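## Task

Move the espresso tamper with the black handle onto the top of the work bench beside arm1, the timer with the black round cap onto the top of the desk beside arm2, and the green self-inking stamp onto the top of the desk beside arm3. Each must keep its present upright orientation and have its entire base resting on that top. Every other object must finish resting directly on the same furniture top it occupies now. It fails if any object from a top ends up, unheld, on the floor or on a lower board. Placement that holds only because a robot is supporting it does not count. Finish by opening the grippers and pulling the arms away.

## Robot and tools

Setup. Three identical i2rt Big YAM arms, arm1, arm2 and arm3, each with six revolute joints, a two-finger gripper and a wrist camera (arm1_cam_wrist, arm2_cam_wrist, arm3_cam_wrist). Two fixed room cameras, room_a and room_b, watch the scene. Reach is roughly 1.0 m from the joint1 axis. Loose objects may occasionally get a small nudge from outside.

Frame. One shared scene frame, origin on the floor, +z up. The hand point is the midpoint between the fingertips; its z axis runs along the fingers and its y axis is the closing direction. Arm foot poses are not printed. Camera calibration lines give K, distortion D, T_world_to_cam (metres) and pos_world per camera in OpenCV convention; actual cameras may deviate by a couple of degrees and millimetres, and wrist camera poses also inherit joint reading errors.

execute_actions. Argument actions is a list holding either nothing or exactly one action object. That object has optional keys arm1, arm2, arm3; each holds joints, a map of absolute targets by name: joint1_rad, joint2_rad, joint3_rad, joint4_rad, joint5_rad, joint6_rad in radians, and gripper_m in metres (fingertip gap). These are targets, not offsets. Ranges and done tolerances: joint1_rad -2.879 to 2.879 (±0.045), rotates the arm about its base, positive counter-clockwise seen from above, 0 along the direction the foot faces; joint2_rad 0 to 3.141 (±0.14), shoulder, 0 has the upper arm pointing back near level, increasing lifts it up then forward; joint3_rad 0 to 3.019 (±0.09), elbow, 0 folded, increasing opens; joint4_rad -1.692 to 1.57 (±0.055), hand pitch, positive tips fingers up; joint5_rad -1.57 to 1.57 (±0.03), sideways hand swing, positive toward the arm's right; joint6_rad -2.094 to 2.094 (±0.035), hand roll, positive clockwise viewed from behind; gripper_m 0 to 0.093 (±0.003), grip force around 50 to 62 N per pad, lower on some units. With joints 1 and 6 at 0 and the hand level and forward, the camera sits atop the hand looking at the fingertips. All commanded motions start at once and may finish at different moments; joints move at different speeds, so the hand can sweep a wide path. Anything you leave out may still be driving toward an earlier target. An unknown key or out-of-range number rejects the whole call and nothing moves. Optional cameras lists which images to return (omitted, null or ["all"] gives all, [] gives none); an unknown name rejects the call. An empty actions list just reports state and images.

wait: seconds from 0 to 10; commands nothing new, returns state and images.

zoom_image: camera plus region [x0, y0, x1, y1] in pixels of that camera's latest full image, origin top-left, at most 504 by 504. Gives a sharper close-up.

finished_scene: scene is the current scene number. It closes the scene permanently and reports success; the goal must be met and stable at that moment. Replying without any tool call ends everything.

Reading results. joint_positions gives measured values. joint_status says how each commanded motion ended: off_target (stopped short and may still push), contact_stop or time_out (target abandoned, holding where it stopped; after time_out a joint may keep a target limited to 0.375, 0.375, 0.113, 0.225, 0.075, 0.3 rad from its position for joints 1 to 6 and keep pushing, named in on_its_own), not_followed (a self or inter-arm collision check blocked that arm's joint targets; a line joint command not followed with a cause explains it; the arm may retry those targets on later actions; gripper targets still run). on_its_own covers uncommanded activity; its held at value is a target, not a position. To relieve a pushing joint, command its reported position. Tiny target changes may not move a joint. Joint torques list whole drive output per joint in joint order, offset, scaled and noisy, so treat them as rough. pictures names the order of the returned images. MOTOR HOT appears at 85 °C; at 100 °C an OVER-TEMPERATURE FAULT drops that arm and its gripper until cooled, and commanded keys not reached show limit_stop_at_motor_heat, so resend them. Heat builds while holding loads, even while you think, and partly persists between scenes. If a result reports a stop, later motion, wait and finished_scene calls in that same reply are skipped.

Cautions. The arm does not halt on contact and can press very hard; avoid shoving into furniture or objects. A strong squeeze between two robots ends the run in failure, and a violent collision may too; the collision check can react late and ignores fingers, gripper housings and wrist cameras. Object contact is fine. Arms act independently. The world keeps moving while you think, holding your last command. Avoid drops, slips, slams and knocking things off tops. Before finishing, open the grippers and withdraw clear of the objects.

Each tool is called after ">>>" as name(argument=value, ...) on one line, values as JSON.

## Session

>>> execute_actions(actions=[])

Scene clock: 0.00 s.
Joint torques (N m, as the arm reports them, + toward a larger angle): no reading
arm1.joint_positions: joint1_rad=+0.533 joint2_rad=+0.401 joint3_rad=+1.663 joint4_rad=-1.360 joint5_rad=-0.050 joint6_rad=+0.077 gripper_m=+0.095
arm1.joint_status: not commanded
arm1.hand: x=+1.0250 y=-0.5135 z=+1.6513 quat_wxyz=(-0.428, +0.532, -0.517, -0.517) (m; scene frame)
arm2.joint_positions: joint1_rad=-0.109 joint2_rad=+0.543 joint3_rad=+1.536 joint4_rad=-1.159 joint5_rad=+0.206 joint6_rad=-0.013 gripper_m=+0.094
arm2.joint_status: not commanded
arm2.hand: x=-0.1181 y=-0.4415 z=+1.5620 quat_wxyz=(-0.626, -0.161, -0.744, +0.167) (m; scene frame)
arm3.joint_positions: joint1_rad=+0.541 joint2_rad=+0.267 joint3_rad=+1.347 joint4_rad=-1.243 joint5_rad=-0.044 joint6_rad=-0.308 gripper_m=+0.094
arm3.joint_status: not commanded
arm3.hand: x=-0.7416 y=+1.0309 z=+1.4595 quat_wxyz=(-0.551, +0.573, -0.502, -0.341) (m; scene frame)
pictures: arm1_cam_wrist, arm2_cam_wrist, arm3_cam_wrist, room_a, room_b
camera_calibration (this result's frames):
arm1_cam_wrist: T_world_to_cam=[[0.993378, 0.089235, -0.0723707, -0.853648], [0.00529159, -0.664762, -0.747036, 0.887867], [-0.114771, 0.741706, -0.660832, 1.71113], [0, 0, 0, 1]] pos_world=[1.03969, -0.602762, 1.73226]
arm2_cam_wrist: T_world_to_cam=[[-0.442747, -0.895422, 0.0468563, -0.522503], [-0.653555, 0.286495, -0.700562, 1.14522], [0.613874, -0.340795, -0.712052, 1.15301], [0, 0, 0, 1]] pos_world=[-0.190678, -0.403018, 1.64778]
arm3_cam_wrist: T_world_to_cam=[[0.951528, -0.104328, 0.289327, 0.390308], [0.123036, -0.733043, -0.668962, 1.82791], [0.28188, 0.672134, -0.684675, 0.638294], [0, 0, 0, 1]] pos_world=[-0.77621, 0.951637, 1.5469]
Images, in order (width x height): arm1_cam_wrist 504x504, arm2_cam_wrist 504x504, arm3_cam_wrist 504x504, room_a 504x504, room_b 504x504.

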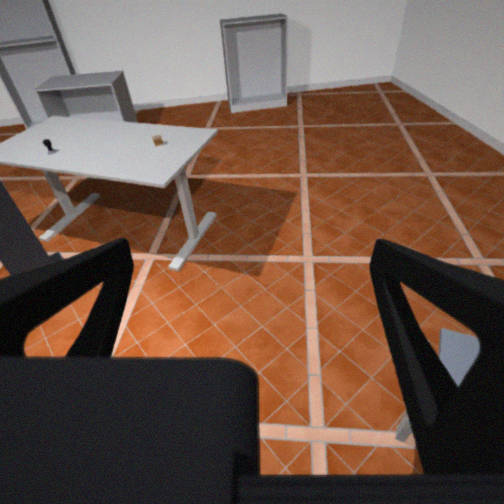

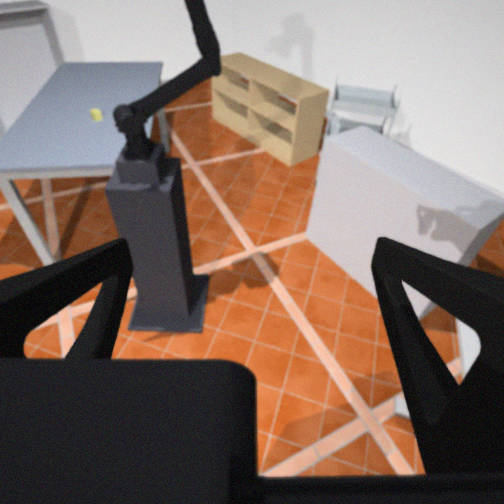

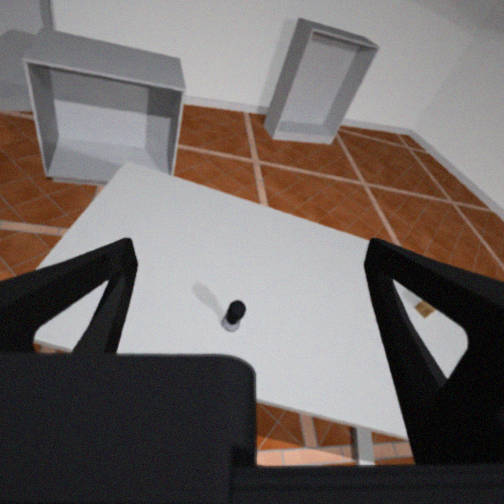

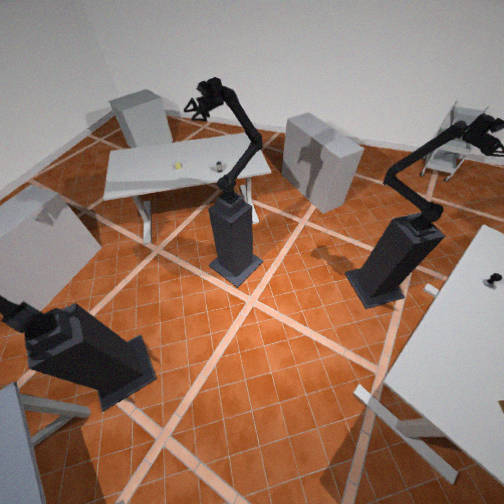

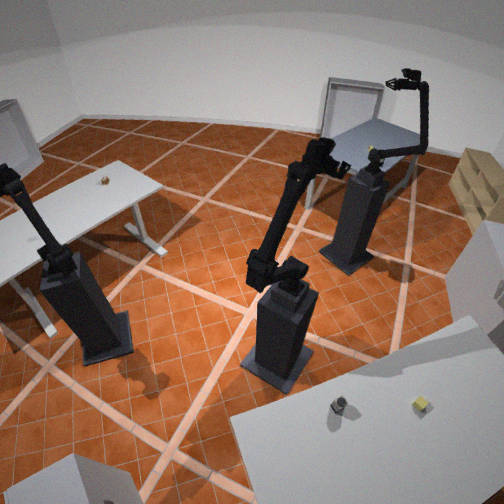

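>>> execute_actions(actions=[{"arm1":{"joints":{"joint1_rad":-0.91,"joint2_rad":1.85,"joint3_rad":1.6,"joint4_rad":-1.32,"joint5_rad":0,"joint6_rad":0}},"arm3":{"joints":{"joint1_rad":0.36,"joint2_rad":1.9,"joint3_rad":1.6,"joint4_rad":-1.27,"joint5_rad":0,"joint6_rad":0}},"arm2":{"joints":{"joint2_rad":1.0,"joint3_rad":0.6,"joint4_rad":0.4,"joint5_rad":0,"joint6_rad":0}}}], cameras=["arm1_cam_wrist","arm3_cam_wrist"])

Scene clock: 20.27 s.
Joint torques (N m, as the arm reports them, + toward a larger angle): arm1=[ -1.02 -21.46   7.6    0.14   0.01  -0.09] | arm2=[ 0.52 -7.34 10.3   3.22 -0.22  0.23] | arm3=[ -1.44 -14.62   8.06   0.22   0.08   0.1 ]
arm1.joint_positions: joint1_rad=-0.912 joint2_rad=+1.855 joint3_rad=+1.589 joint4_rad=-1.319 joint5_rad=+0.001 joint6_rad=+0.011 gripper_m=+0.095
arm1.joint_status: all done
arm1.hand: x=+1.5867 y=-0.4721 z=+1.1003 quat_wxyz=(+0.006, +0.087, -0.996, +0.002) (m; scene frame)
arm2.joint_positions: joint1_rad=-0.109 joint2_rad=+1.012 joint3_rad=+0.599 joint4_rad=+0.378 joint5_rad=+0.004 joint6_rad=-0.013 gripper_m=+0.094
arm2.joint_status: all done
arm2.hand: x=+0.1754 y=-0.4855 z=+1.2234 quat_wxyz=(-0.688, -0.091, -0.713, +0.098) (m; scene frame)
arm3.joint_positions: joint1_rad=+0.364 joint2_rad=+1.900 joint3_rad=+1.585 joint4_rad=-1.268 joint5_rad=-0.004 joint6_rad=-0.007 gripper_m=+0.094
arm3.joint_status: all done
arm3.hand: x=-0.5411 y=+1.4621 z=+0.9694 quat_wxyz=(+0.007, +0.561, -0.828, +0.000) (m; scene frame)
pictures: arm1_cam_wrist, arm3_cam_wrist
camera_calibration (this result's frames):
arm1_cam_wrist: T_world_to_cam=[[0.178443, -0.983859, 0.0134086, -0.763117], [-0.792722, -0.135677, 0.594293, 0.540861], [-0.582881, -0.116677, -0.804137, 1.87601], [0, 0, 0, 1]] pos_world=[1.65841, -0.458531, 1.19737]
arm3_cam_wrist: T_world_to_cam=[[0.92851, -0.371034, -0.0142705, 1.05808], [-0.290019, -0.748699, 0.596103, 0.364525], [-0.231859, -0.549349, -0.802781, 1.5789], [0, 0, 0, 1]] pos_world=[-0.510636, 1.53287, 1.06532]
Images, in order (width x height): arm1_cam_wrist 504x504, arm3_cam_wrist 504x504.

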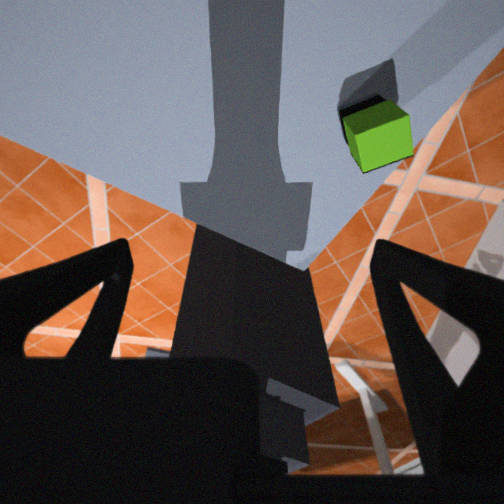

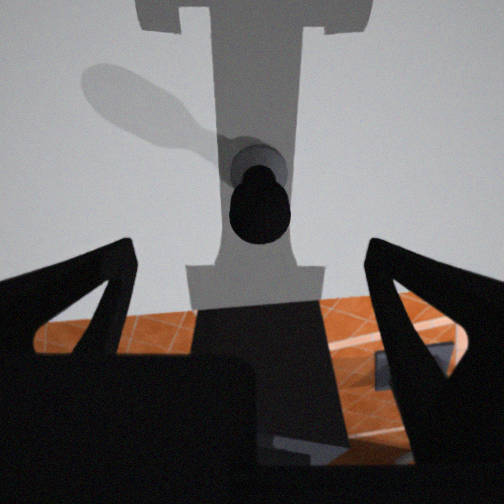

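>>> execute_actions(actions=[{"arm1":{"joints":{"joint1_rad":-1.19,"joint2_rad":1.99,"joint3_rad":1.57,"joint4_rad":-1.15}},"arm3":{"joints":{"joint1_rad":0.355,"joint2_rad":1.97,"joint3_rad":1.6,"joint4_rad":-1.19}}}], cameras=["arm1_cam_wrist","arm3_cam_wrist"])

Scene clock: 37.53 s.
Joint torques (N m, as the arm reports them, + toward a larger angle): arm1=[ -1.73 -24.53   6.89   0.54  -0.01  -0.09] | arm2=[-0.41 -7.28 10.45  3.11 -0.22  0.18] | arm3=[ -1.75 -15.04   7.89   0.8    0.09   0.09]
arm1.joint_positions: joint1_rad=-1.184 joint2_rad=+2.008 joint3_rad=+1.563 joint4_rad=-1.162 joint5_rad=+0.001 joint6_rad=+0.010 gripper_m=+0.095
arm1.joint_status: all done
arm1.hand: x=+1.6152 y=-0.6256 z=+1.0068 quat_wxyz=(+0.017, -0.049, -0.999, +0.001) (m; scene frame)
arm2.joint_positions: joint1_rad=-0.109 joint2_rad=+1.012 joint3_rad=+0.599 joint4_rad=+0.378 joint5_rad=+0.004 joint6_rad=-0.013 gripper_m=+0.094
arm2.joint_status: not commanded
arm2.hand: x=+0.1754 y=-0.4855 z=+1.2234 quat_wxyz=(-0.688, -0.091, -0.713, +0.098) (m; scene frame)
arm3.joint_positions: joint1_rad=+0.364 joint2_rad=+1.972 joint3_rad=+1.585 joint4_rad=-1.201 joint5_rad=-0.004 joint6_rad=-0.007 gripper_m=+0.094
arm3.joint_status: all done
arm3.hand: x=-0.5362 y=+1.4743 z=+0.9297 quat_wxyz=(+0.009, +0.561, -0.828, +0.002) (m; scene frame)
pictures: arm1_cam_wrist, arm3_cam_wrist
camera_calibration (this result's frames):
arm1_cam_wrist: T_world_to_cam=[[-0.0921697, -0.995654, 0.0133245, -0.488172], [-0.787222, 0.0810557, 0.61132, 0.707801], [-0.609743, 0.0458558, -0.791271, 1.93165], [0, 0, 0, 1]] pos_world=[1.69001, -0.631999, 1.10227]
arm3_cam_wrist: T_world_to_cam=[[0.928491, -0.371079, -0.0143028, 1.0576], [-0.289063, -0.74638, 0.599466, 0.392719], [-0.233125, -0.552465, -0.800272, 1.55643], [0, 0, 0, 1]] pos_world=[-0.505607, 1.54545, 1.02527]
Images, in order (width x height): arm1_cam_wrist 504x504, arm3_cam_wrist 504x504.

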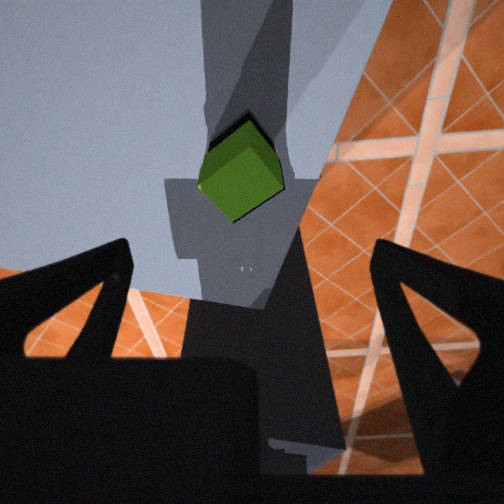

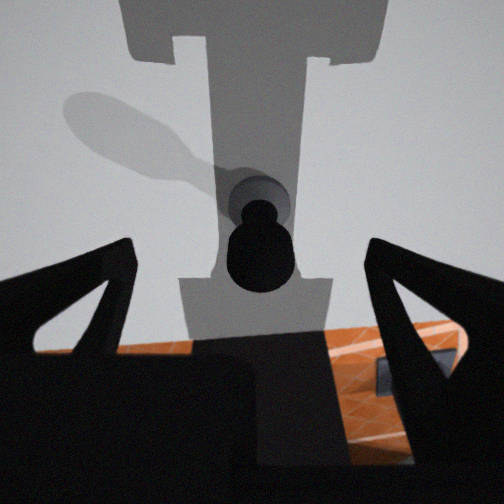

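>>> execute_actions(actions=[{"arm1":{"joints":{"joint2_rad":2.15,"joint3_rad":1.35,"joint4_rad":-0.79,"joint6_rad":-0.6}},"arm3":{"joints":{"joint2_rad":2.09,"joint3_rad":1.4,"joint4_rad":-0.9}}}], cameras=["arm1_cam_wrist","arm3_cam_wrist"])

Scene clock: 67.77 s.
Joint torques (N m, as the arm reports them, + toward a larger angle): arm1=[ -1.95 -23.23   5.92   0.49  -0.06  -0.1 ] | arm2=[ 0.41 -7.85 10.36  3.21 -0.23  0.23] | arm3=[ -1.76 -14.96   5.47   1.06  -0.02   0.08]
arm1.joint_positions: joint1_rad=-1.184 joint2_rad=+2.160 joint3_rad=+1.329 joint4_rad=-0.803 joint5_rad=+0.001 joint6_rad=-0.586 gripper_m=+0.095
arm1.joint_status: all done
arm1.hand: x=+1.5669 y=-0.6215 z=+0.8521 quat_wxyz=(+0.029, +0.246, -0.969, -0.009) (m; scene frame)
arm2.joint_positions: joint1_rad=-0.109 joint2_rad=+1.012 joint3_rad=+0.599 joint4_rad=+0.378 joint5_rad=+0.004 joint6_rad=-0.013 gripper_m=+0.094
arm2.joint_status: not commanded
arm2.hand: x=+0.1754 y=-0.4855 z=+1.2234 quat_wxyz=(-0.688, -0.091, -0.713, +0.098) (m; scene frame)
arm3.joint_positions: joint1_rad=+0.363 joint2_rad=+2.091 joint3_rad=+1.404 joint4_rad=-0.919 joint5_rad=-0.002 joint6_rad=-0.006 gripper_m=+0.094
arm3.joint_status: all done
arm3.hand: x=-0.5453 y=+1.4505 z=+0.8046 quat_wxyz=(+0.015, +0.560, -0.828, +0.007) (m; scene frame)
pictures: arm1_cam_wrist, arm3_cam_wrist
camera_calibration (this result's frames):
arm1_cam_wrist: T_world_to_cam=[[0.482514, -0.875635, -0.0210579, -1.28308], [-0.677138, -0.388167, 0.625148, 0.288111], [-0.555576, -0.287384, -0.780222, 1.47818], [0, 0, 0, 1]] pos_world=[1.63544, -0.586866, 0.946181]
arm3_cam_wrist: T_world_to_cam=[[0.92777, -0.372969, -0.0117275, 1.05571], [-0.287966, -0.735604, 0.613158, 0.421205], [-0.237316, -0.565492, -0.789873, 1.44922], [0, 0, 0, 1]] pos_world=[-0.51424, 1.52311, 0.898816]
Images, in order (width x height): arm1_cam_wrist 504x504, arm3_cam_wrist 504x504.

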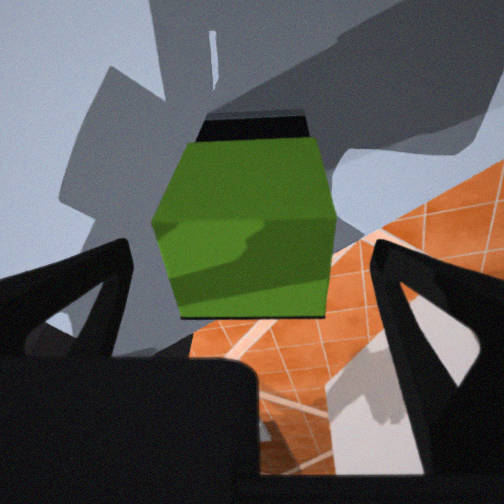

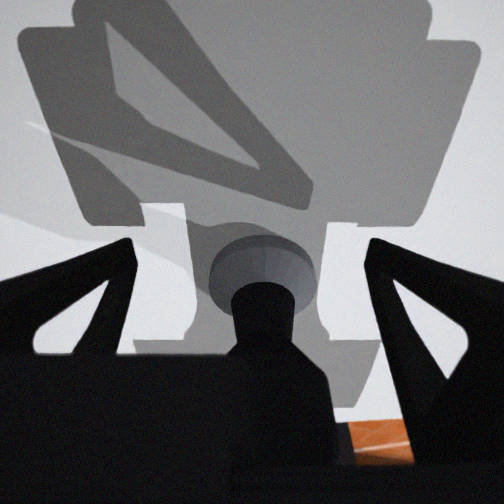

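>>> execute_actions(actions=[{"arm1":{"joints":{"joint2_rad":2.23,"joint3_rad":1.37,"joint4_rad":-0.74}},"arm3":{"joints":{"gripper_m":0}}}], cameras=["arm1_cam_wrist","arm3_cam_wrist"])

Scene clock: 76.40 s.
Joint torques (N m, as the arm reports them, + toward a larger angle): arm1=[ -1.88 -23.4    6.39   0.49  -0.06  -0.12] | arm2=[ 0.07 -7.03 10.23  3.03 -0.2   0.18] | arm3=[ -1.17 -14.85   5.5    0.82  -0.1    0.08]
arm1.joint_positions: joint1_rad=-1.184 joint2_rad=+2.235 joint3_rad=+1.339 joint4_rad=-0.752 joint5_rad=+0.001 joint6_rad=-0.587 gripper_m=+0.095
arm1.joint_status: all done
arm1.hand: x=+1.5646 y=-0.6214 z=+0.8152 quat_wxyz=(+0.036, +0.247, -0.968, -0.011) (m; scene frame)
arm2.joint_positions: joint1_rad=-0.109 joint2_rad=+1.012 joint3_rad=+0.599 joint4_rad=+0.378 joint5_rad=+0.004 joint6_rad=-0.013 gripper_m=+0.094
arm2.joint_status: not commanded
arm2.hand: x=+0.1754 y=-0.4855 z=+1.2234 quat_wxyz=(-0.688, -0.091, -0.713, +0.098) (m; scene frame)
arm3.joint_positions: joint1_rad=+0.355 joint2_rad=+2.091 joint3_rad=+1.404 joint4_rad=-0.912 joint5_rad=+0.000 joint6_rad=-0.006 gripper_m=+0.036
arm3.joint_status: gripper_m off_target (ended at +0.036, target +0.000)
arm3.hand: x=-0.5403 y=+1.4501 z=+0.8045 quat_wxyz=(+0.012, +0.556, -0.831, +0.006) (m; scene frame)
pictures: arm1_cam_wrist, arm3_cam_wrist
camera_calibration (this result's frames):
arm1_cam_wrist: T_world_to_cam=[[0.482469, -0.875427, -0.0291641, -1.27582], [-0.667904, -0.389231, 0.634353, 0.287086], [-0.566681, -0.286577, -0.772493, 1.45978], [0, 0, 0, 1]] pos_world=[1.63452, -0.586808, 0.908351]
arm3_cam_wrist: T_world_to_cam=[[0.924523, -0.381001, -0.00976975, 1.05922], [-0.296986, -0.736247, 0.608062, 0.422586], [-0.238865, -0.559266, -0.793829, 1.44348], [0, 0, 0, 1]] pos_world=[-0.508978, 1.52198, 0.899266]
Images, in order (width x height): arm1_cam_wrist 504x504, arm3_cam_wrist 504x504.

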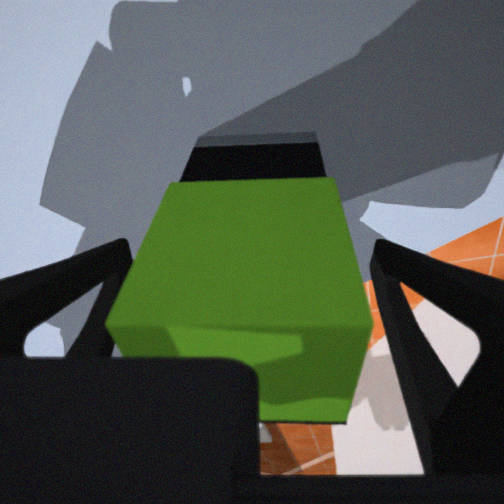

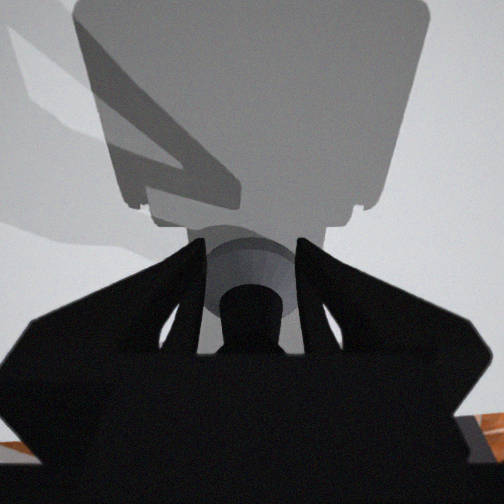

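>>> execute_actions(actions=[{"arm1":{"joints":{"gripper_m":0}}}], cameras=[])

>>> execute_actions(actions=[{"arm1":{"joints":{"joint2_rad":1.8,"joint3_rad":1.6,"joint4_rad":-1.38}},"arm3":{"joints":{"joint2_rad":1.87,"joint3_rad":1.6,"joint4_rad":-1.32}}}], cameras=["arm1_cam_wrist","arm3_cam_wrist"])

>>> execute_actions(actions=[{"arm1":{"joints":{"joint1_rad":1.87,"joint6_rad":0}},"arm3":{"joints":{"joint1_rad":-2.035}}}], cameras=["room_a"])

Scene clock: 87.67 s.
Joint torques (N m, as the arm reports them, + toward a larger angle): arm1=[ -1.88 -22.89   6.24   0.46  -0.07  -0.12] | arm2=[-0.14 -7.53 10.24  3.16 -0.2   0.21] | arm3=[ -1.1  -14.96   5.46   0.79  -0.09   0.09]
arm1.joint_positions: joint1_rad=-1.184 joint2_rad=+2.235 joint3_rad=+1.339 joint4_rad=-0.752 joint5_rad=+0.002 joint6_rad=-0.588 gripper_m=+0.052
arm1.joint_status: gripper_m off_target (ended at +0.052, target +0.000)
arm1.hand: x=+1.5646 y=-0.6214 z=+0.8152 quat_wxyz=(+0.036, +0.247, -0.968, -0.011) (m; scene frame)
arm2.joint_positions: joint1_rad=-0.109 joint2_rad=+1.012 joint3_rad=+0.599 joint4_rad=+0.378 joint5_rad=+0.004 joint6_rad=-0.013 gripper_m=+0.094
arm2.joint_status: not commanded
arm2.hand: x=+0.1754 y=-0.4855 z=+1.2234 quat_wxyz=(-0.688, -0.091, -0.713, +0.098) (m; scene frame)
arm3.joint_positions: joint1_rad=+0.355 joint2_rad=+2.091 joint3_rad=+1.404 joint4_rad=-0.912 joint5_rad=+0.000 joint6_rad=-0.006 gripper_m=+0.036
arm3.joint_status: not commanded
arm3.hand: x=-0.5403 y=+1.4501 z=+0.8045 quat_wxyz=(+0.012, +0.556, -0.831, +0.006) (m; scene frame)
pictures: none
No camera images: the call's "cameras" was empty. Leave "cameras" out to get every camera's image.

Scene clock: 89.20 s.
Joint torques (N m, as the arm reports them, + toward a larger angle): arm1=[ -1.89 -21.99   7.45  -0.25  -0.07  -0.12] | arm2=[-0.41 -7.35 10.31  3.24 -0.2   0.19] | arm3=[ -1.22 -14.76   9.36  -0.25  -0.09   0.08]
arm1.joint_positions: joint1_rad=-1.184 joint2_rad=+1.815 joint3_rad=+1.593 joint4_rad=-1.367 joint5_rad=+0.002 joint6_rad=-0.588 gripper_m=+0.052
arm1.joint_status: all done
arm1.hand: x=+1.5827 y=-0.6227 z=+1.1235 quat_wxyz=(+0.008, +0.247, -0.969, -0.001) (m; scene frame)
arm2.joint_positions: joint1_rad=-0.109 joint2_rad=+1.012 joint3_rad=+0.599 joint4_rad=+0.378 joint5_rad=+0.004 joint6_rad=-0.013 gripper_m=+0.094
arm2.joint_status: not commanded
arm2.hand: x=+0.1754 y=-0.4855 z=+1.2234 quat_wxyz=(-0.688, -0.091, -0.713, +0.098) (m; scene frame)
arm3.joint_positions: joint1_rad=+0.355 joint2_rad=+1.879 joint3_rad=+1.564 joint4_rad=-1.307 joint5_rad=+0.000 joint6_rad=-0.006 gripper_m=+0.036
arm3.joint_status: all done
arm3.hand: x=-0.5421 y=+1.4446 z=+0.9739 quat_wxyz=(+0.022, +0.556, -0.831, +0.013) (m; scene frame)
pictures: arm1_cam_wrist, arm3_cam_wrist
camera_calibration (this result's frames):
arm1_cam_wrist: T_world_to_cam=[[0.483951, -0.875086, 0.00393401, -1.31601], [-0.703575, -0.386419, 0.596374, 0.204004], [-0.520358, -0.291384, -0.802697, 1.66539], [0, 0, 0, 1]] pos_world=[1.64701, -0.58752, 1.22032]
arm3_cam_wrist: T_world_to_cam=[[0.924456, -0.381161, -0.00990414, 1.06081], [-0.291301, -0.722796, 0.626665, 0.280546], [-0.246019, -0.576439, -0.779225, 1.58113], [0, 0, 0, 1]] pos_world=[-0.509964, 1.51854, 1.06675]
Images, in order (width x height): arm1_cam_wrist 504x504, arm3_cam_wrist 504x504.

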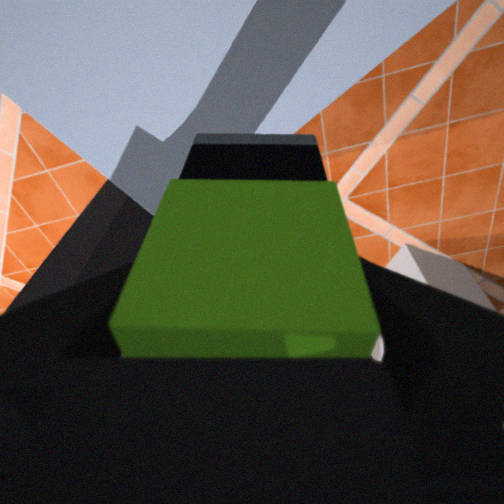

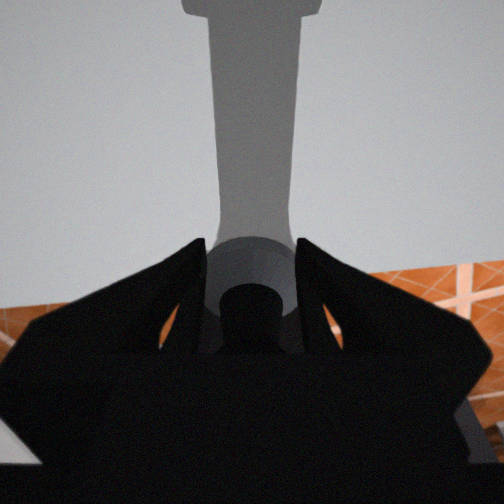

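Scene clock: 91.93 s.
Joint torques (N m, as the arm reports them, + toward a larger angle): arm1=[ -2.19 -22.27   7.42  -0.23   0.09   0.14] | arm2=[ 0.3  -7.86 10.15  3.06 -0.22  0.17] | arm3=[ -1.1  -15.1    9.27  -0.25  -0.19   0.07]
arm1.joint_positions: joint1_rad=+1.876 joint2_rad=+1.815 joint3_rad=+1.593 joint4_rad=-1.367 joint5_rad=-0.002 joint6_rad=-0.013 gripper_m=+0.052
arm1.joint_status: all done
arm1.hand: x=+0.4983 y=-0.4813 z=+1.1210 quat_wxyz=(+0.002, +0.997, -0.078, +0.010) (m; scene frame)
arm2.joint_positions: joint1_rad=-0.109 joint2_rad=+1.012 joint3_rad=+0.599 joint4_rad=+0.378 joint5_rad=+0.004 joint6_rad=-0.013 gripper_m=+0.094
arm2.joint_status: not commanded
arm2.hand: x=+0.1754 y=-0.4855 z=+1.2234 quat_wxyz=(-0.688, -0.091, -0.713, +0.098) (m; scene frame)
arm3.joint_positions: joint1_rad=-2.040 joint2_rad=+1.886 joint3_rad=+1.564 joint4_rad=-1.307 joint5_rad=+0.003 joint6_rad=-0.006 gripper_m=+0.036
arm3.joint_status: all done
arm3.hand: x=-0.5677 y=+0.4171 z=+0.9682 quat_wxyz=(+0.026, -0.571, -0.821, -0.016) (m; scene frame)
pictures: room_a
Images, in order (width x height): room_a 504x504.

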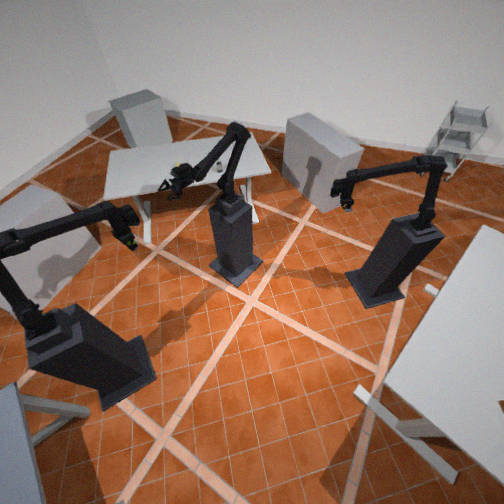

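>>> execute_actions(actions=[{"arm2":{"joints":{"joint1_rad":0.0,"joint2_rad":1.85,"joint3_rad":1.02,"joint4_rad":0.83}}}], cameras=[])

>>> execute_actions(actions=[{"arm2":{"joints":{"joint2_rad":1.975,"joint3_rad":1.35,"joint4_rad":0.64}}}], cameras=["arm2_cam_wrist"])

Scene clock: 111.93 s.
Joint torques (N m, as the arm reports them, + toward a larger angle): arm1=[ -1.82 -22.33   7.42  -0.22   0.09   0.14] | arm2=[  0.52 -19.9    9.75   2.92  -0.12   0.2 ] | arm3=[ -0.84 -15.26   9.29  -0.27  -0.18   0.08]
arm1.joint_positions: joint1_rad=+1.876 joint2_rad=+1.815 joint3_rad=+1.593 joint4_rad=-1.367 joint5_rad=-0.002 joint6_rad=-0.013 gripper_m=+0.052
arm1.joint_status: not commanded
arm1.hand: x=+0.4983 y=-0.4813 z=+1.1210 quat_wxyz=(+0.002, +0.997, -0.078, +0.010) (m; scene frame)
arm2.joint_positions: joint1_rad=-0.002 joint2_rad=+1.875 joint3_rad=+0.994 joint4_rad=+0.813 joint5_rad=+0.002 joint6_rad=-0.013 gripper_m=+0.094
arm2.joint_status: all done
arm2.hand: x=+0.3978 y=-0.4694 z=+1.0581 quat_wxyz=(-0.680, -0.053, -0.729, +0.059) (m; scene frame)
arm3.joint_positions: joint1_rad=-2.040 joint2_rad=+1.886 joint3_rad=+1.564 joint4_rad=-1.307 joint5_rad=+0.003 joint6_rad=-0.006 gripper_m=+0.036
arm3.joint_status: not commanded
arm3.hand: x=-0.5677 y=+0.4171 z=+0.9682 quat_wxyz=(+0.026, -0.571, -0.821, -0.016) (m; scene frame)
pictures: none
No camera images: the call's "cameras" was empty. Leave "cameras" out to get every camera's image.

Scene clock: 113.10 s.
Joint torques (N m, as the arm reports them, + toward a larger angle): arm1=[ -1.96 -22.32   7.43  -0.23   0.08   0.14] | arm2=[ -0.16 -21.29  12.37   1.77  -0.18   0.19] | arm3=[ -0.88 -15.36   9.25  -0.28  -0.19   0.07]
arm1.joint_positions: joint1_rad=+1.876 joint2_rad=+1.815 joint3_rad=+1.593 joint4_rad=-1.367 joint5_rad=-0.002 joint6_rad=-0.013 gripper_m=+0.052
arm1.joint_status: not commanded
arm1.hand: x=+0.4983 y=-0.4813 z=+1.1210 quat_wxyz=(+0.002, +0.997, -0.078, +0.010) (m; scene frame)
arm2.joint_positions: joint1_rad=-0.002 joint2_rad=+1.985 joint3_rad=+1.307 joint4_rad=+0.645 joint5_rad=+0.002 joint6_rad=-0.013 gripper_m=+0.094
arm2.joint_status: all done
arm2.hand: x=+0.4880 y=-0.4837 z=+1.1001 quat_wxyz=(-0.693, -0.052, -0.716, +0.060) (m; scene frame)
arm3.joint_positions: joint1_rad=-2.040 joint2_rad=+1.886 joint3_rad=+1.564 joint4_rad=-1.307 joint5_rad=+0.003 joint6_rad=-0.006 gripper_m=+0.036
arm3.joint_status: not commanded
arm3.hand: x=-0.5677 y=+0.4171 z=+0.9682 quat_wxyz=(+0.026, -0.571, -0.821, -0.016) (m; scene frame)
pictures: arm2_cam_wrist
camera_calibration (this result's frames):
arm2_cam_wrist: T_world_to_cam=[[-0.152812, -0.988147, 0.014613, -0.421127], [-0.611533, 0.0829342, -0.78686, 1.20573], [0.776322, -0.129178, -0.616958, 0.356136], [0, 0, 0, 1]] pos_world=[0.396517, -0.470127, 1.17462]
Images, in order (width x height): arm2_cam_wrist 504x504.

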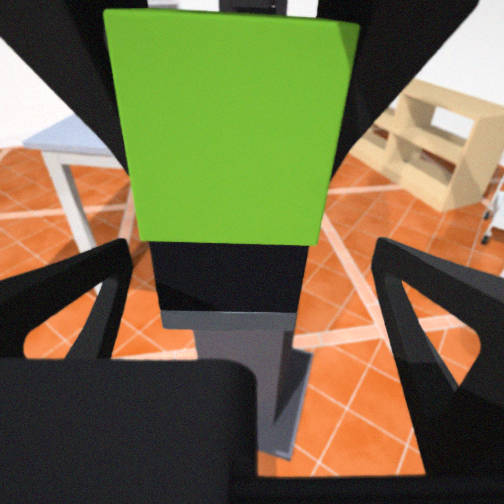

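>>> execute_actions(actions=[{"arm2":{"joints":{"gripper_m":0}}}], cameras=[])

>>> execute_actions(actions=[{"arm1":{"joints":{"gripper_m":0.09}}}], cameras=[])

>>> execute_actions(actions=[{"arm1":{"joints":{"joint2_rad":1.4,"joint3_rad":1.6,"joint4_rad":-1.68}}}], cameras=["arm2_cam_wrist"])

>>> execute_actions(actions=[{"arm2":{"joints":{"joint2_rad":1.0,"joint3_rad":0.6,"joint4_rad":0.4}}}], cameras=[])

>>> execute_actions(actions=[{"arm2":{"joints":{"joint1_rad":-1.71}}}], cameras=[])

>>> execute_actions(actions=[{"arm2":{"joints":{"joint2_rad":2.4,"joint3_rad":1.14,"joint4_rad":1.26}}}], cameras=["room_b","arm2_cam_wrist"])

Scene clock: 136.87 s.
Joint torques (N m, as the arm reports them, + toward a larger angle): arm1=[ -2.   -22.37   7.46  -0.22   0.35   0.14] | arm2=[ -0.17 -21.77  12.34   1.87   0.1    0.06] | arm3=[ -0.81 -15.24   9.27  -0.28  -0.19   0.07]
arm1.joint_positions: joint1_rad=+1.878 joint2_rad=+1.815 joint3_rad=+1.593 joint4_rad=-1.368 joint5_rad=-0.010 joint6_rad=-0.010 gripper_m=+0.052
arm1.joint_status: not commanded
arm1.hand: x=+0.4980 y=-0.4839 z=+1.1210 quat_wxyz=(+0.006, +0.997, -0.079, +0.010) (m; scene frame)
arm2.joint_positions: joint1_rad=+0.002 joint2_rad=+1.985 joint3_rad=+1.307 joint4_rad=+0.644 joint5_rad=-0.005 joint6_rad=-0.001 gripper_m=+0.048
arm2.joint_status: gripper_m off_target (ended at +0.048, target +0.000)
arm2.hand: x=+0.4887 y=-0.4793 z=+1.0998 quat_wxyz=(-0.693, -0.053, -0.717, +0.052) (m; scene frame)
arm3.joint_positions: joint1_rad=-2.040 joint2_rad=+1.886 joint3_rad=+1.564 joint4_rad=-1.307 joint5_rad=+0.003 joint6_rad=-0.006 gripper_m=+0.036
arm3.joint_status: not commanded
arm3.hand: x=-0.5677 y=+0.4171 z=+0.9682 quat_wxyz=(+0.026, -0.571, -0.821, -0.016) (m; scene frame)
pictures: none
No camera images: the call's "cameras" was empty. Leave "cameras" out to get every camera's image.

Scene clock: 137.57 s.
Joint torques (N m, as the arm reports them, + toward a larger angle): arm1=[ -1.96 -22.73   7.43  -0.22   0.11   0.1 ] | arm2=[  0.09 -21.26  12.34   1.67   0.08   0.09] | arm3=[ -1.05 -15.25   9.28  -0.29  -0.2    0.08]
arm1.joint_positions: joint1_rad=+1.877 joint2_rad=+1.815 joint3_rad=+1.593 joint4_rad=-1.368 joint5_rad=-0.003 joint6_rad=-0.009 gripper_m=+0.090
arm1.joint_status: all done
arm1.hand: x=+0.4983 y=-0.4821 z=+1.1210 quat_wxyz=(+0.003, +0.997, -0.079, +0.010) (m; scene frame)
arm2.joint_positions: joint1_rad=+0.002 joint2_rad=+1.985 joint3_rad=+1.307 joint4_rad=+0.643 joint5_rad=-0.004 joint6_rad=-0.001 gripper_m=+0.048
arm2.joint_status: not commanded
arm2.hand: x=+0.4887 y=-0.4794 z=+1.0997 quat_wxyz=(-0.693, -0.053, -0.717, +0.052) (m; scene frame)
arm3.joint_positions: joint1_rad=-2.040 joint2_rad=+1.886 joint3_rad=+1.564 joint4_rad=-1.307 joint5_rad=+0.003 joint6_rad=-0.006 gripper_m=+0.036
arm3.joint_status: not commanded
arm3.hand: x=-0.5677 y=+0.4171 z=+0.9682 quat_wxyz=(+0.026, -0.571, -0.821, -0.016) (m; scene frame)
pictures: none
No camera images: the call's "cameras" was empty. Leave "cameras" out to get every camera's image.

Scene clock: 139.00 s.
Joint torques (N m, as the arm reports them, + toward a larger angle): arm1=[ -1.98 -15.09   7.66   0.11   0.11   0.1 ] | arm2=[ -0.07 -22.2   12.5    1.91   0.07   0.07] | arm3=[ -0.92 -15.11   9.3   -0.27  -0.2    0.08]
arm1.joint_positions: joint1_rad=+1.877 joint2_rad=+1.406 joint3_rad=+1.593 joint4_rad=-1.669 joint5_rad=-0.003 joint6_rad=-0.009 gripper_m=+0.090
arm1.joint_status: all done
joint sent to its limit — the command would take arm1.joint4_rad past its lower limit, so that joint was sent only as far as its limit.
arm1.hand: x=+0.6195 y=-0.5025 z=+1.3108 quat_wxyz=(-0.002, +0.996, -0.079, -0.043) (m; scene frame)
arm2.joint_positions: joint1_rad=+0.002 joint2_rad=+1.985 joint3_rad=+1.307 joint4_rad=+0.643 joint5_rad=-0.004 joint6_rad=-0.001 gripper_m=+0.048
arm2.joint_status: not commanded
arm2.hand: x=+0.4887 y=-0.4794 z=+1.0997 quat_wxyz=(-0.693, -0.053, -0.717, +0.052) (m; scene frame)
arm3.joint_positions: joint1_rad=-2.040 joint2_rad=+1.886 joint3_rad=+1.564 joint4_rad=-1.307 joint5_rad=+0.003 joint6_rad=-0.006 gripper_m=+0.036
arm3.joint_status: not commanded
arm3.hand: x=-0.5677 y=+0.4171 z=+0.9682 quat_wxyz=(+0.026, -0.571, -0.821, -0.016) (m; scene frame)
pictures: arm2_cam_wrist
camera_calibration (this result's frames):
arm2_cam_wrist: T_world_to_cam=[[-0.143019, -0.989717, 0.00258784, -0.409114], [-0.612113, 0.0863981, -0.786037, 1.20652], [0.77773, -0.114002, -0.618174, 0.36387], [0, 0, 0, 1]] pos_world=[0.397023, -0.467666, 1.17436]
Images, in order (width x height): arm2_cam_wrist 504x504.

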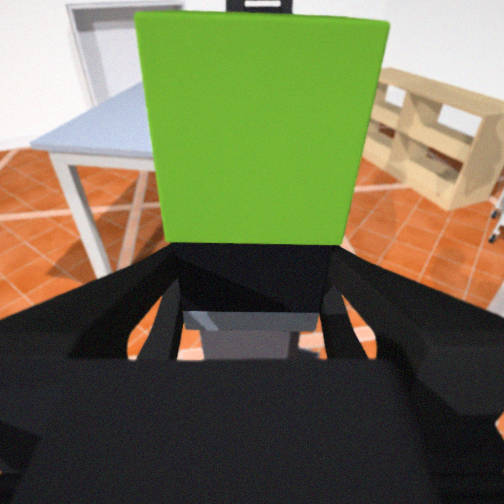

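Scene clock: 140.47 s.
Joint torques (N m, as the arm reports them, + toward a larger angle): arm1=[ -2.   -15.1    7.72   0.07   0.11   0.11] | arm2=[-0.14 -7.86 10.6   2.01  0.09  0.08] | arm3=[ -0.9  -15.47   9.3   -0.22  -0.18   0.07]
arm1.joint_positions: joint1_rad=+1.877 joint2_rad=+1.406 joint3_rad=+1.593 joint4_rad=-1.669 joint5_rad=-0.003 joint6_rad=-0.009 gripper_m=+0.090
arm1.joint_status: not commanded
arm1.hand: x=+0.6195 y=-0.5025 z=+1.3108 quat_wxyz=(-0.002, +0.996, -0.079, -0.043) (m; scene frame)
arm2.joint_positions: joint1_rad=+0.002 joint2_rad=+1.016 joint3_rad=+0.594 joint4_rad=+0.401 joint5_rad=-0.004 joint6_rad=-0.001 gripper_m=+0.048
arm2.joint_status: all done
arm2.hand: x=+0.1866 y=-0.4327 z=+1.2244 quat_wxyz=(-0.698, -0.053, -0.712, +0.053) (m; scene frame)
arm3.joint_positions: joint1_rad=-2.040 joint2_rad=+1.886 joint3_rad=+1.564 joint4_rad=-1.307 joint5_rad=+0.003 joint6_rad=-0.006 gripper_m=+0.036
arm3.joint_status: not commanded
arm3.hand: x=-0.5677 y=+0.4171 z=+0.9682 quat_wxyz=(+0.026, -0.571, -0.821, -0.016) (m; scene frame)
pictures: none
No camera images: the call's "cameras" was empty. Leave "cameras" out to get every camera's image.

Scene clock: 142.30 s.
Joint torques (N m, as the arm reports them, + toward a larger angle): arm1=[ -2.   -15.12   7.68   0.06   0.12   0.11] | arm2=[-0.32 -7.84 10.7   1.91 -0.04  0.01] | arm3=[ -0.93 -15.36   9.33  -0.32  -0.19   0.07]
arm1.joint_positions: joint1_rad=+1.877 joint2_rad=+1.406 joint3_rad=+1.593 joint4_rad=-1.669 joint5_rad=-0.003 joint6_rad=-0.009 gripper_m=+0.090
arm1.joint_status: not commanded
arm1.hand: x=+0.6195 y=-0.5025 z=+1.3108 quat_wxyz=(-0.002, +0.996, -0.079, -0.043) (m; scene frame)
arm2.joint_positions: joint1_rad=-1.705 joint2_rad=+1.016 joint3_rad=+0.594 joint4_rad=+0.401 joint5_rad=-0.001 joint6_rad=-0.001 gripper_m=+0.048
arm2.joint_status: all done
arm2.hand: x=-0.4179 y=-0.8152 z=+1.2243 quat_wxyz=(-0.419, -0.572, -0.427, +0.561) (m; scene frame)
arm3.joint_positions: joint1_rad=-2.040 joint2_rad=+1.886 joint3_rad=+1.564 joint4_rad=-1.307 joint5_rad=+0.003 joint6_rad=-0.006 gripper_m=+0.036
arm3.joint_status: not commanded
arm3.hand: x=-0.5677 y=+0.4171 z=+0.9682 quat_wxyz=(+0.026, -0.571, -0.821, -0.016) (m; scene frame)
pictures: none
No camera images: the call's "cameras" was empty. Leave "cameras" out to get every camera's image.

Scene clock: 144.17 s.
Joint torques (N m, as the arm reports them, + toward a larger angle): arm1=[ -1.94 -15.15   7.71   0.05   0.11   0.11] | arm2=[  0.08 -21.54   5.83   3.05  -0.04   0.03] | arm3=[ -1.02 -15.06   9.27  -0.25  -0.2    0.07]
arm1.joint_positions: joint1_rad=+1.877 joint2_rad=+1.406 joint3_rad=+1.593 joint4_rad=-1.669 joint5_rad=-0.003 joint6_rad=-0.009 gripper_m=+0.090
arm1.joint_status: not commanded
arm1.hand: x=+0.6195 y=-0.5025 z=+1.3108 quat_wxyz=(-0.002, +0.996, -0.079, -0.043) (m; scene frame)
arm2.joint_positions: joint1_rad=-1.705 joint2_rad=+2.419 joint3_rad=+1.122 joint4_rad=+1.235 joint5_rad=-0.001 joint6_rad=-0.001 gripper_m=+0.048
arm2.joint_status: all done
arm2.hand: x=-0.4818 y=-1.0315 z=+0.8448 quat_wxyz=(-0.410, -0.584, -0.436, +0.549) (m; scene frame)
arm3.joint_positions: joint1_rad=-2.040 joint2_rad=+1.886 joint3_rad=+1.564 joint4_rad=-1.307 joint5_rad=+0.003 joint6_rad=-0.006 gripper_m=+0.036
arm3.joint_status: not commanded
arm3.hand: x=-0.5677 y=+0.4171 z=+0.9682 quat_wxyz=(+0.026, -0.571, -0.821, -0.016) (m; scene frame)
pictures: arm2_cam_wrist, room_b
camera_calibration (this result's frames):
arm2_cam_wrist: T_world_to_cam=[[-0.960271, 0.279069, 0.000258799, -0.17673], [0.178245, 0.614052, -0.768875, 1.37041], [-0.214728, -0.738282, -0.6394, -0.206089], [0, 0, 0, 1]] pos_world=[-0.458231, -0.944338, 0.921949]
Images, in order (width x height): arm2_cam_wrist 504x504, room_b 504x504.

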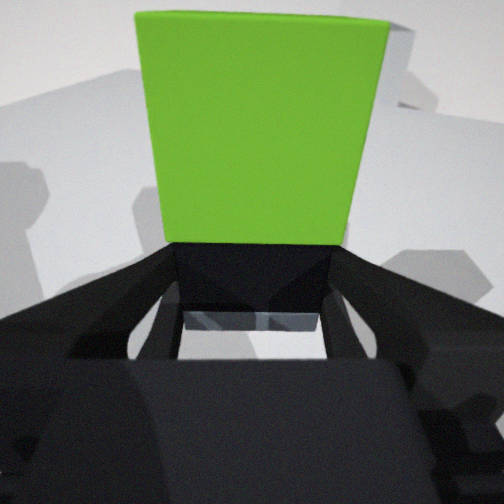

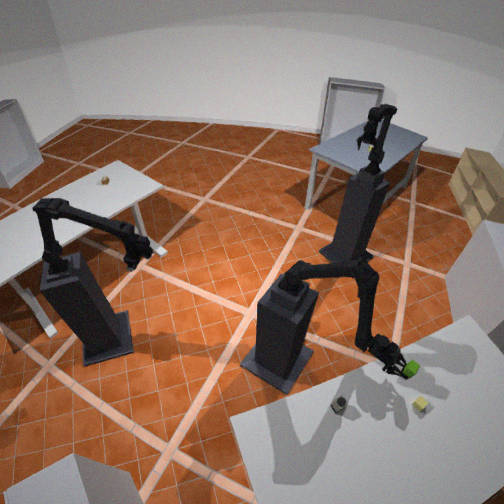

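>>> execute_actions(actions=[{"arm2":{"joints":{"joint2_rad":2.465,"joint4_rad":1.29}}}], cameras=[])

>>> execute_actions(actions=[{"arm2":{"joints":{"gripper_m":0.09}}}], cameras=["arm2_cam_wrist"])

>>> execute_actions(actions=[{"arm2":{"joints":{"joint2_rad":1.0,"joint3_rad":0.6,"joint4_rad":0.4}}}], cameras=["room_b"])

>>> execute_actions(actions=[{"arm2":{"joints":{"joint1_rad":2.075}}}], cameras=[])

>>> execute_actions(actions=[{"arm2":{"joints":{"joint2_rad":2.2,"joint3_rad":1.137,"joint4_rad":1.07}}}], cameras=["arm2_cam_wrist"])

Scene clock: 156.93 s.
Joint torques (N m, as the arm reports them, + toward a larger angle): arm1=[ -1.91 -15.17   7.69   0.07   0.12   0.11] | arm2=[ -0.21 -20.31   5.38   3.19  -0.04   0.08] | arm3=[ -0.83 -15.37   9.31  -0.3   -0.18   0.07]
arm1.joint_positions: joint1_rad=+1.877 joint2_rad=+1.406 joint3_rad=+1.593 joint4_rad=-1.669 joint5_rad=-0.003 joint6_rad=-0.009 gripper_m=+0.090
arm1.joint_status: not commanded
arm1.hand: x=+0.6195 y=-0.5025 z=+1.3108 quat_wxyz=(-0.002, +0.996, -0.079, -0.043) (m; scene frame)
arm2.joint_positions: joint1_rad=-1.705 joint2_rad=+2.464 joint3_rad=+1.122 joint4_rad=+1.267 joint5_rad=-0.001 joint6_rad=-0.001 gripper_m=+0.048
arm2.joint_status: all done
arm2.hand: x=-0.4795 y=-1.0237 z=+0.8225 quat_wxyz=(-0.407, -0.587, -0.438, +0.545) (m; scene frame)
arm3.joint_positions: joint1_rad=-2.040 joint2_rad=+1.886 joint3_rad=+1.564 joint4_rad=-1.307 joint5_rad=+0.003 joint6_rad=-0.006 gripper_m=+0.036
arm3.joint_status: not commanded
arm3.hand: x=-0.5677 y=+0.4171 z=+0.9682 quat_wxyz=(+0.026, -0.571, -0.821, -0.016) (m; scene frame)
pictures: none
No camera images: the call's "cameras" was empty. Leave "cameras" out to get every camera's image.

Scene clock: 157.67 s.
Joint torques (N m, as the arm reports them, + toward a larger angle): arm1=[ -1.99 -15.14   7.69   0.07   0.12   0.11] | arm2=[ -0.05 -19.81   5.38   3.08  -0.01   0.07] | arm3=[ -0.92 -15.23   9.3   -0.26  -0.2    0.07]
arm1.joint_positions: joint1_rad=+1.877 joint2_rad=+1.406 joint3_rad=+1.593 joint4_rad=-1.669 joint5_rad=-0.003 joint6_rad=-0.009 gripper_m=+0.090
arm1.joint_status: not commanded
arm1.hand: x=+0.6195 y=-0.5025 z=+1.3108 quat_wxyz=(-0.002, +0.996, -0.079, -0.043) (m; scene frame)
arm2.joint_positions: joint1_rad=-1.705 joint2_rad=+2.464 joint3_rad=+1.122 joint4_rad=+1.268 joint5_rad=-0.001 joint6_rad=-0.001 gripper_m=+0.090
arm2.joint_status: all done
arm2.hand: x=-0.4794 y=-1.0238 z=+0.8228 quat_wxyz=(-0.408, -0.587, -0.438, +0.546) (m; scene frame)
arm3.joint_positions: joint1_rad=-2.040 joint2_rad=+1.886 joint3_rad=+1.564 joint4_rad=-1.307 joint5_rad=+0.003 joint6_rad=-0.006 gripper_m=+0.036
arm3.joint_status: not commanded
arm3.hand: x=-0.5677 y=+0.4171 z=+0.9682 quat_wxyz=(+0.026, -0.571, -0.821, -0.016) (m; scene frame)
pictures: arm2_cam_wrist
camera_calibration (this result's frames):
arm2_cam_wrist: T_world_to_cam=[[-0.960488, 0.278322, 0.00012992, -0.177276], [0.180301, 0.622573, -0.761508, 1.35201], [-0.212025, -0.731396, -0.648156, -0.198325], [0, 0, 0, 1]] pos_world=[-0.45609, -0.937437, 0.901042]
Images, in order (width x height): arm2_cam_wrist 504x504.

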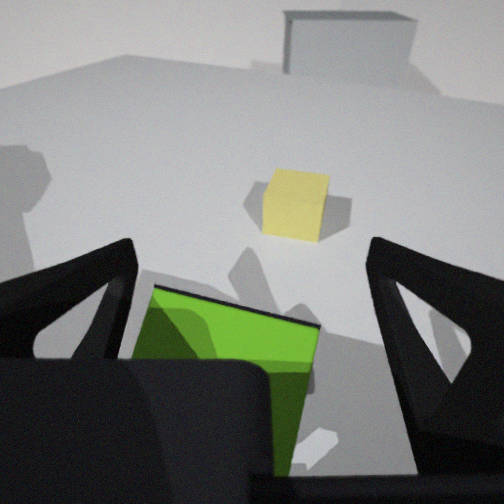

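Scene clock: 159.60 s.
Joint torques (N m, as the arm reports them, + toward a larger angle): arm1=[ -1.94 -15.21   7.69   0.06   0.11   0.1 ] | arm2=[ 0.09 -7.12 10.49  1.6  -0.04  0.09] | arm3=[ -0.96 -15.21   9.3   -0.32  -0.19   0.09]
arm1.joint_positions: joint1_rad=+1.877 joint2_rad=+1.406 joint3_rad=+1.593 joint4_rad=-1.669 joint5_rad=-0.003 joint6_rad=-0.009 gripper_m=+0.090
arm1.joint_status: not commanded
arm1.hand: x=+0.6195 y=-0.5025 z=+1.3108 quat_wxyz=(-0.002, +0.996, -0.079, -0.043) (m; scene frame)
arm2.joint_positions: joint1_rad=-1.705 joint2_rad=+1.004 joint3_rad=+0.598 joint4_rad=+0.406 joint5_rad=-0.001 joint6_rad=-0.001 gripper_m=+0.090
arm2.joint_status: all done
arm2.hand: x=-0.4174 y=-0.8137 z=+1.2332 quat_wxyz=(-0.423, -0.566, -0.423, +0.567) (m; scene frame)
arm3.joint_positions: joint1_rad=-2.040 joint2_rad=+1.886 joint3_rad=+1.564 joint4_rad=-1.307 joint5_rad=+0.003 joint6_rad=-0.006 gripper_m=+0.036
arm3.joint_status: not commanded
arm3.hand: x=-0.5677 y=+0.4171 z=+0.9682 quat_wxyz=(+0.026, -0.571, -0.821, -0.016) (m; scene frame)
pictures: room_b
Images, in order (width x height): room_b 504x504.

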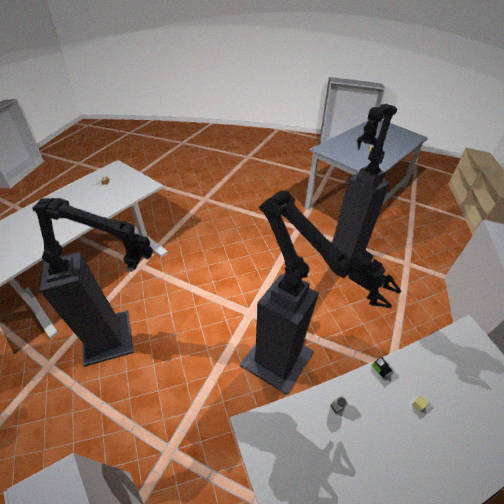

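Scene clock: 162.47 s.
Joint torques (N m, as the arm reports them, + toward a larger angle): arm1=[ -2.04 -15.18   7.68   0.08   0.11   0.1 ] | arm2=[ 0.55 -6.96 10.22  1.74  0.    0.08] | arm3=[ -0.89 -15.33   9.22  -0.32  -0.19   0.08]
arm1.joint_positions: joint1_rad=+1.877 joint2_rad=+1.406 joint3_rad=+1.593 joint4_rad=-1.669 joint5_rad=-0.003 joint6_rad=-0.009 gripper_m=+0.090
arm1.joint_status: not commanded
arm1.hand: x=+0.6195 y=-0.5025 z=+1.3108 quat_wxyz=(-0.002, +0.996, -0.079, -0.043) (m; scene frame)
arm2.joint_positions: joint1_rad=+2.070 joint2_rad=+1.004 joint3_rad=+0.598 joint4_rad=+0.406 joint5_rad=-0.001 joint6_rad=-0.001 gripper_m=+0.090
arm2.joint_status: all done
arm2.hand: x=-0.4414 y=+0.0846 z=+1.2321 quat_wxyz=(-0.407, +0.579, -0.407, -0.578) (m; scene frame)
arm3.joint_positions: joint1_rad=-2.040 joint2_rad=+1.886 joint3_rad=+1.564 joint4_rad=-1.307 joint5_rad=+0.003 joint6_rad=-0.006 gripper_m=+0.036
arm3.joint_status: not commanded
arm3.hand: x=-0.5677 y=+0.4171 z=+0.9682 quat_wxyz=(+0.026, -0.571, -0.821, -0.016) (m; scene frame)
pictures: none
No camera images: the call's "cameras" was empty. Leave "cameras" out to get every camera's image.

Scene clock: 164.20 s.
Joint torques (N m, as the arm reports them, + toward a larger angle): arm1=[ -1.98 -15.16   7.7    0.07   0.11   0.11] | arm2=[  0.97 -22.15   7.29   3.25  -0.02  -0.01] | arm3=[ -0.89 -15.33   9.23  -0.31  -0.19   0.07]
arm1.joint_positions: joint1_rad=+1.877 joint2_rad=+1.406 joint3_rad=+1.593 joint4_rad=-1.669 joint5_rad=-0.003 joint6_rad=-0.009 gripper_m=+0.090
arm1.joint_status: not commanded
arm1.hand: x=+0.6195 y=-0.5025 z=+1.3108 quat_wxyz=(-0.002, +0.996, -0.079, -0.043) (m; scene frame)
arm2.joint_positions: joint1_rad=+2.070 joint2_rad=+2.224 joint3_rad=+1.120 joint4_rad=+1.049 joint5_rad=-0.001 joint6_rad=-0.001 gripper_m=+0.090
arm2.joint_status: all done
arm2.hand: x=-0.5257 y=+0.3204 z=+0.9319 quat_wxyz=(-0.396, +0.594, -0.417, -0.562) (m; scene frame)
arm3.joint_positions: joint1_rad=-2.040 joint2_rad=+1.886 joint3_rad=+1.564 joint4_rad=-1.307 joint5_rad=+0.003 joint6_rad=-0.006 gripper_m=+0.036
arm3.joint_status: not commanded
arm3.hand: x=-0.5677 y=+0.4171 z=+0.9682 quat_wxyz=(+0.026, -0.571, -0.821, -0.016) (m; scene frame)
pictures: arm2_cam_wrist
camera_calibration (this result's frames):
arm2_cam_wrist: T_world_to_cam=[[0.939146, 0.343513, 0.00197831, 0.380139], [0.219568, -0.595839, -0.772506, 1.02789], [-0.264187, 0.725931, -0.635004, 0.339052], [0, 0, 0, 1]] pos_world=[-0.493124, 0.235745, 1.0086]
Images, in order (width x height): arm2_cam_wrist 504x504.

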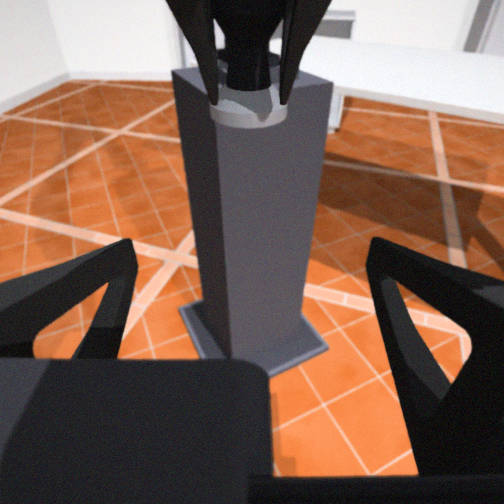

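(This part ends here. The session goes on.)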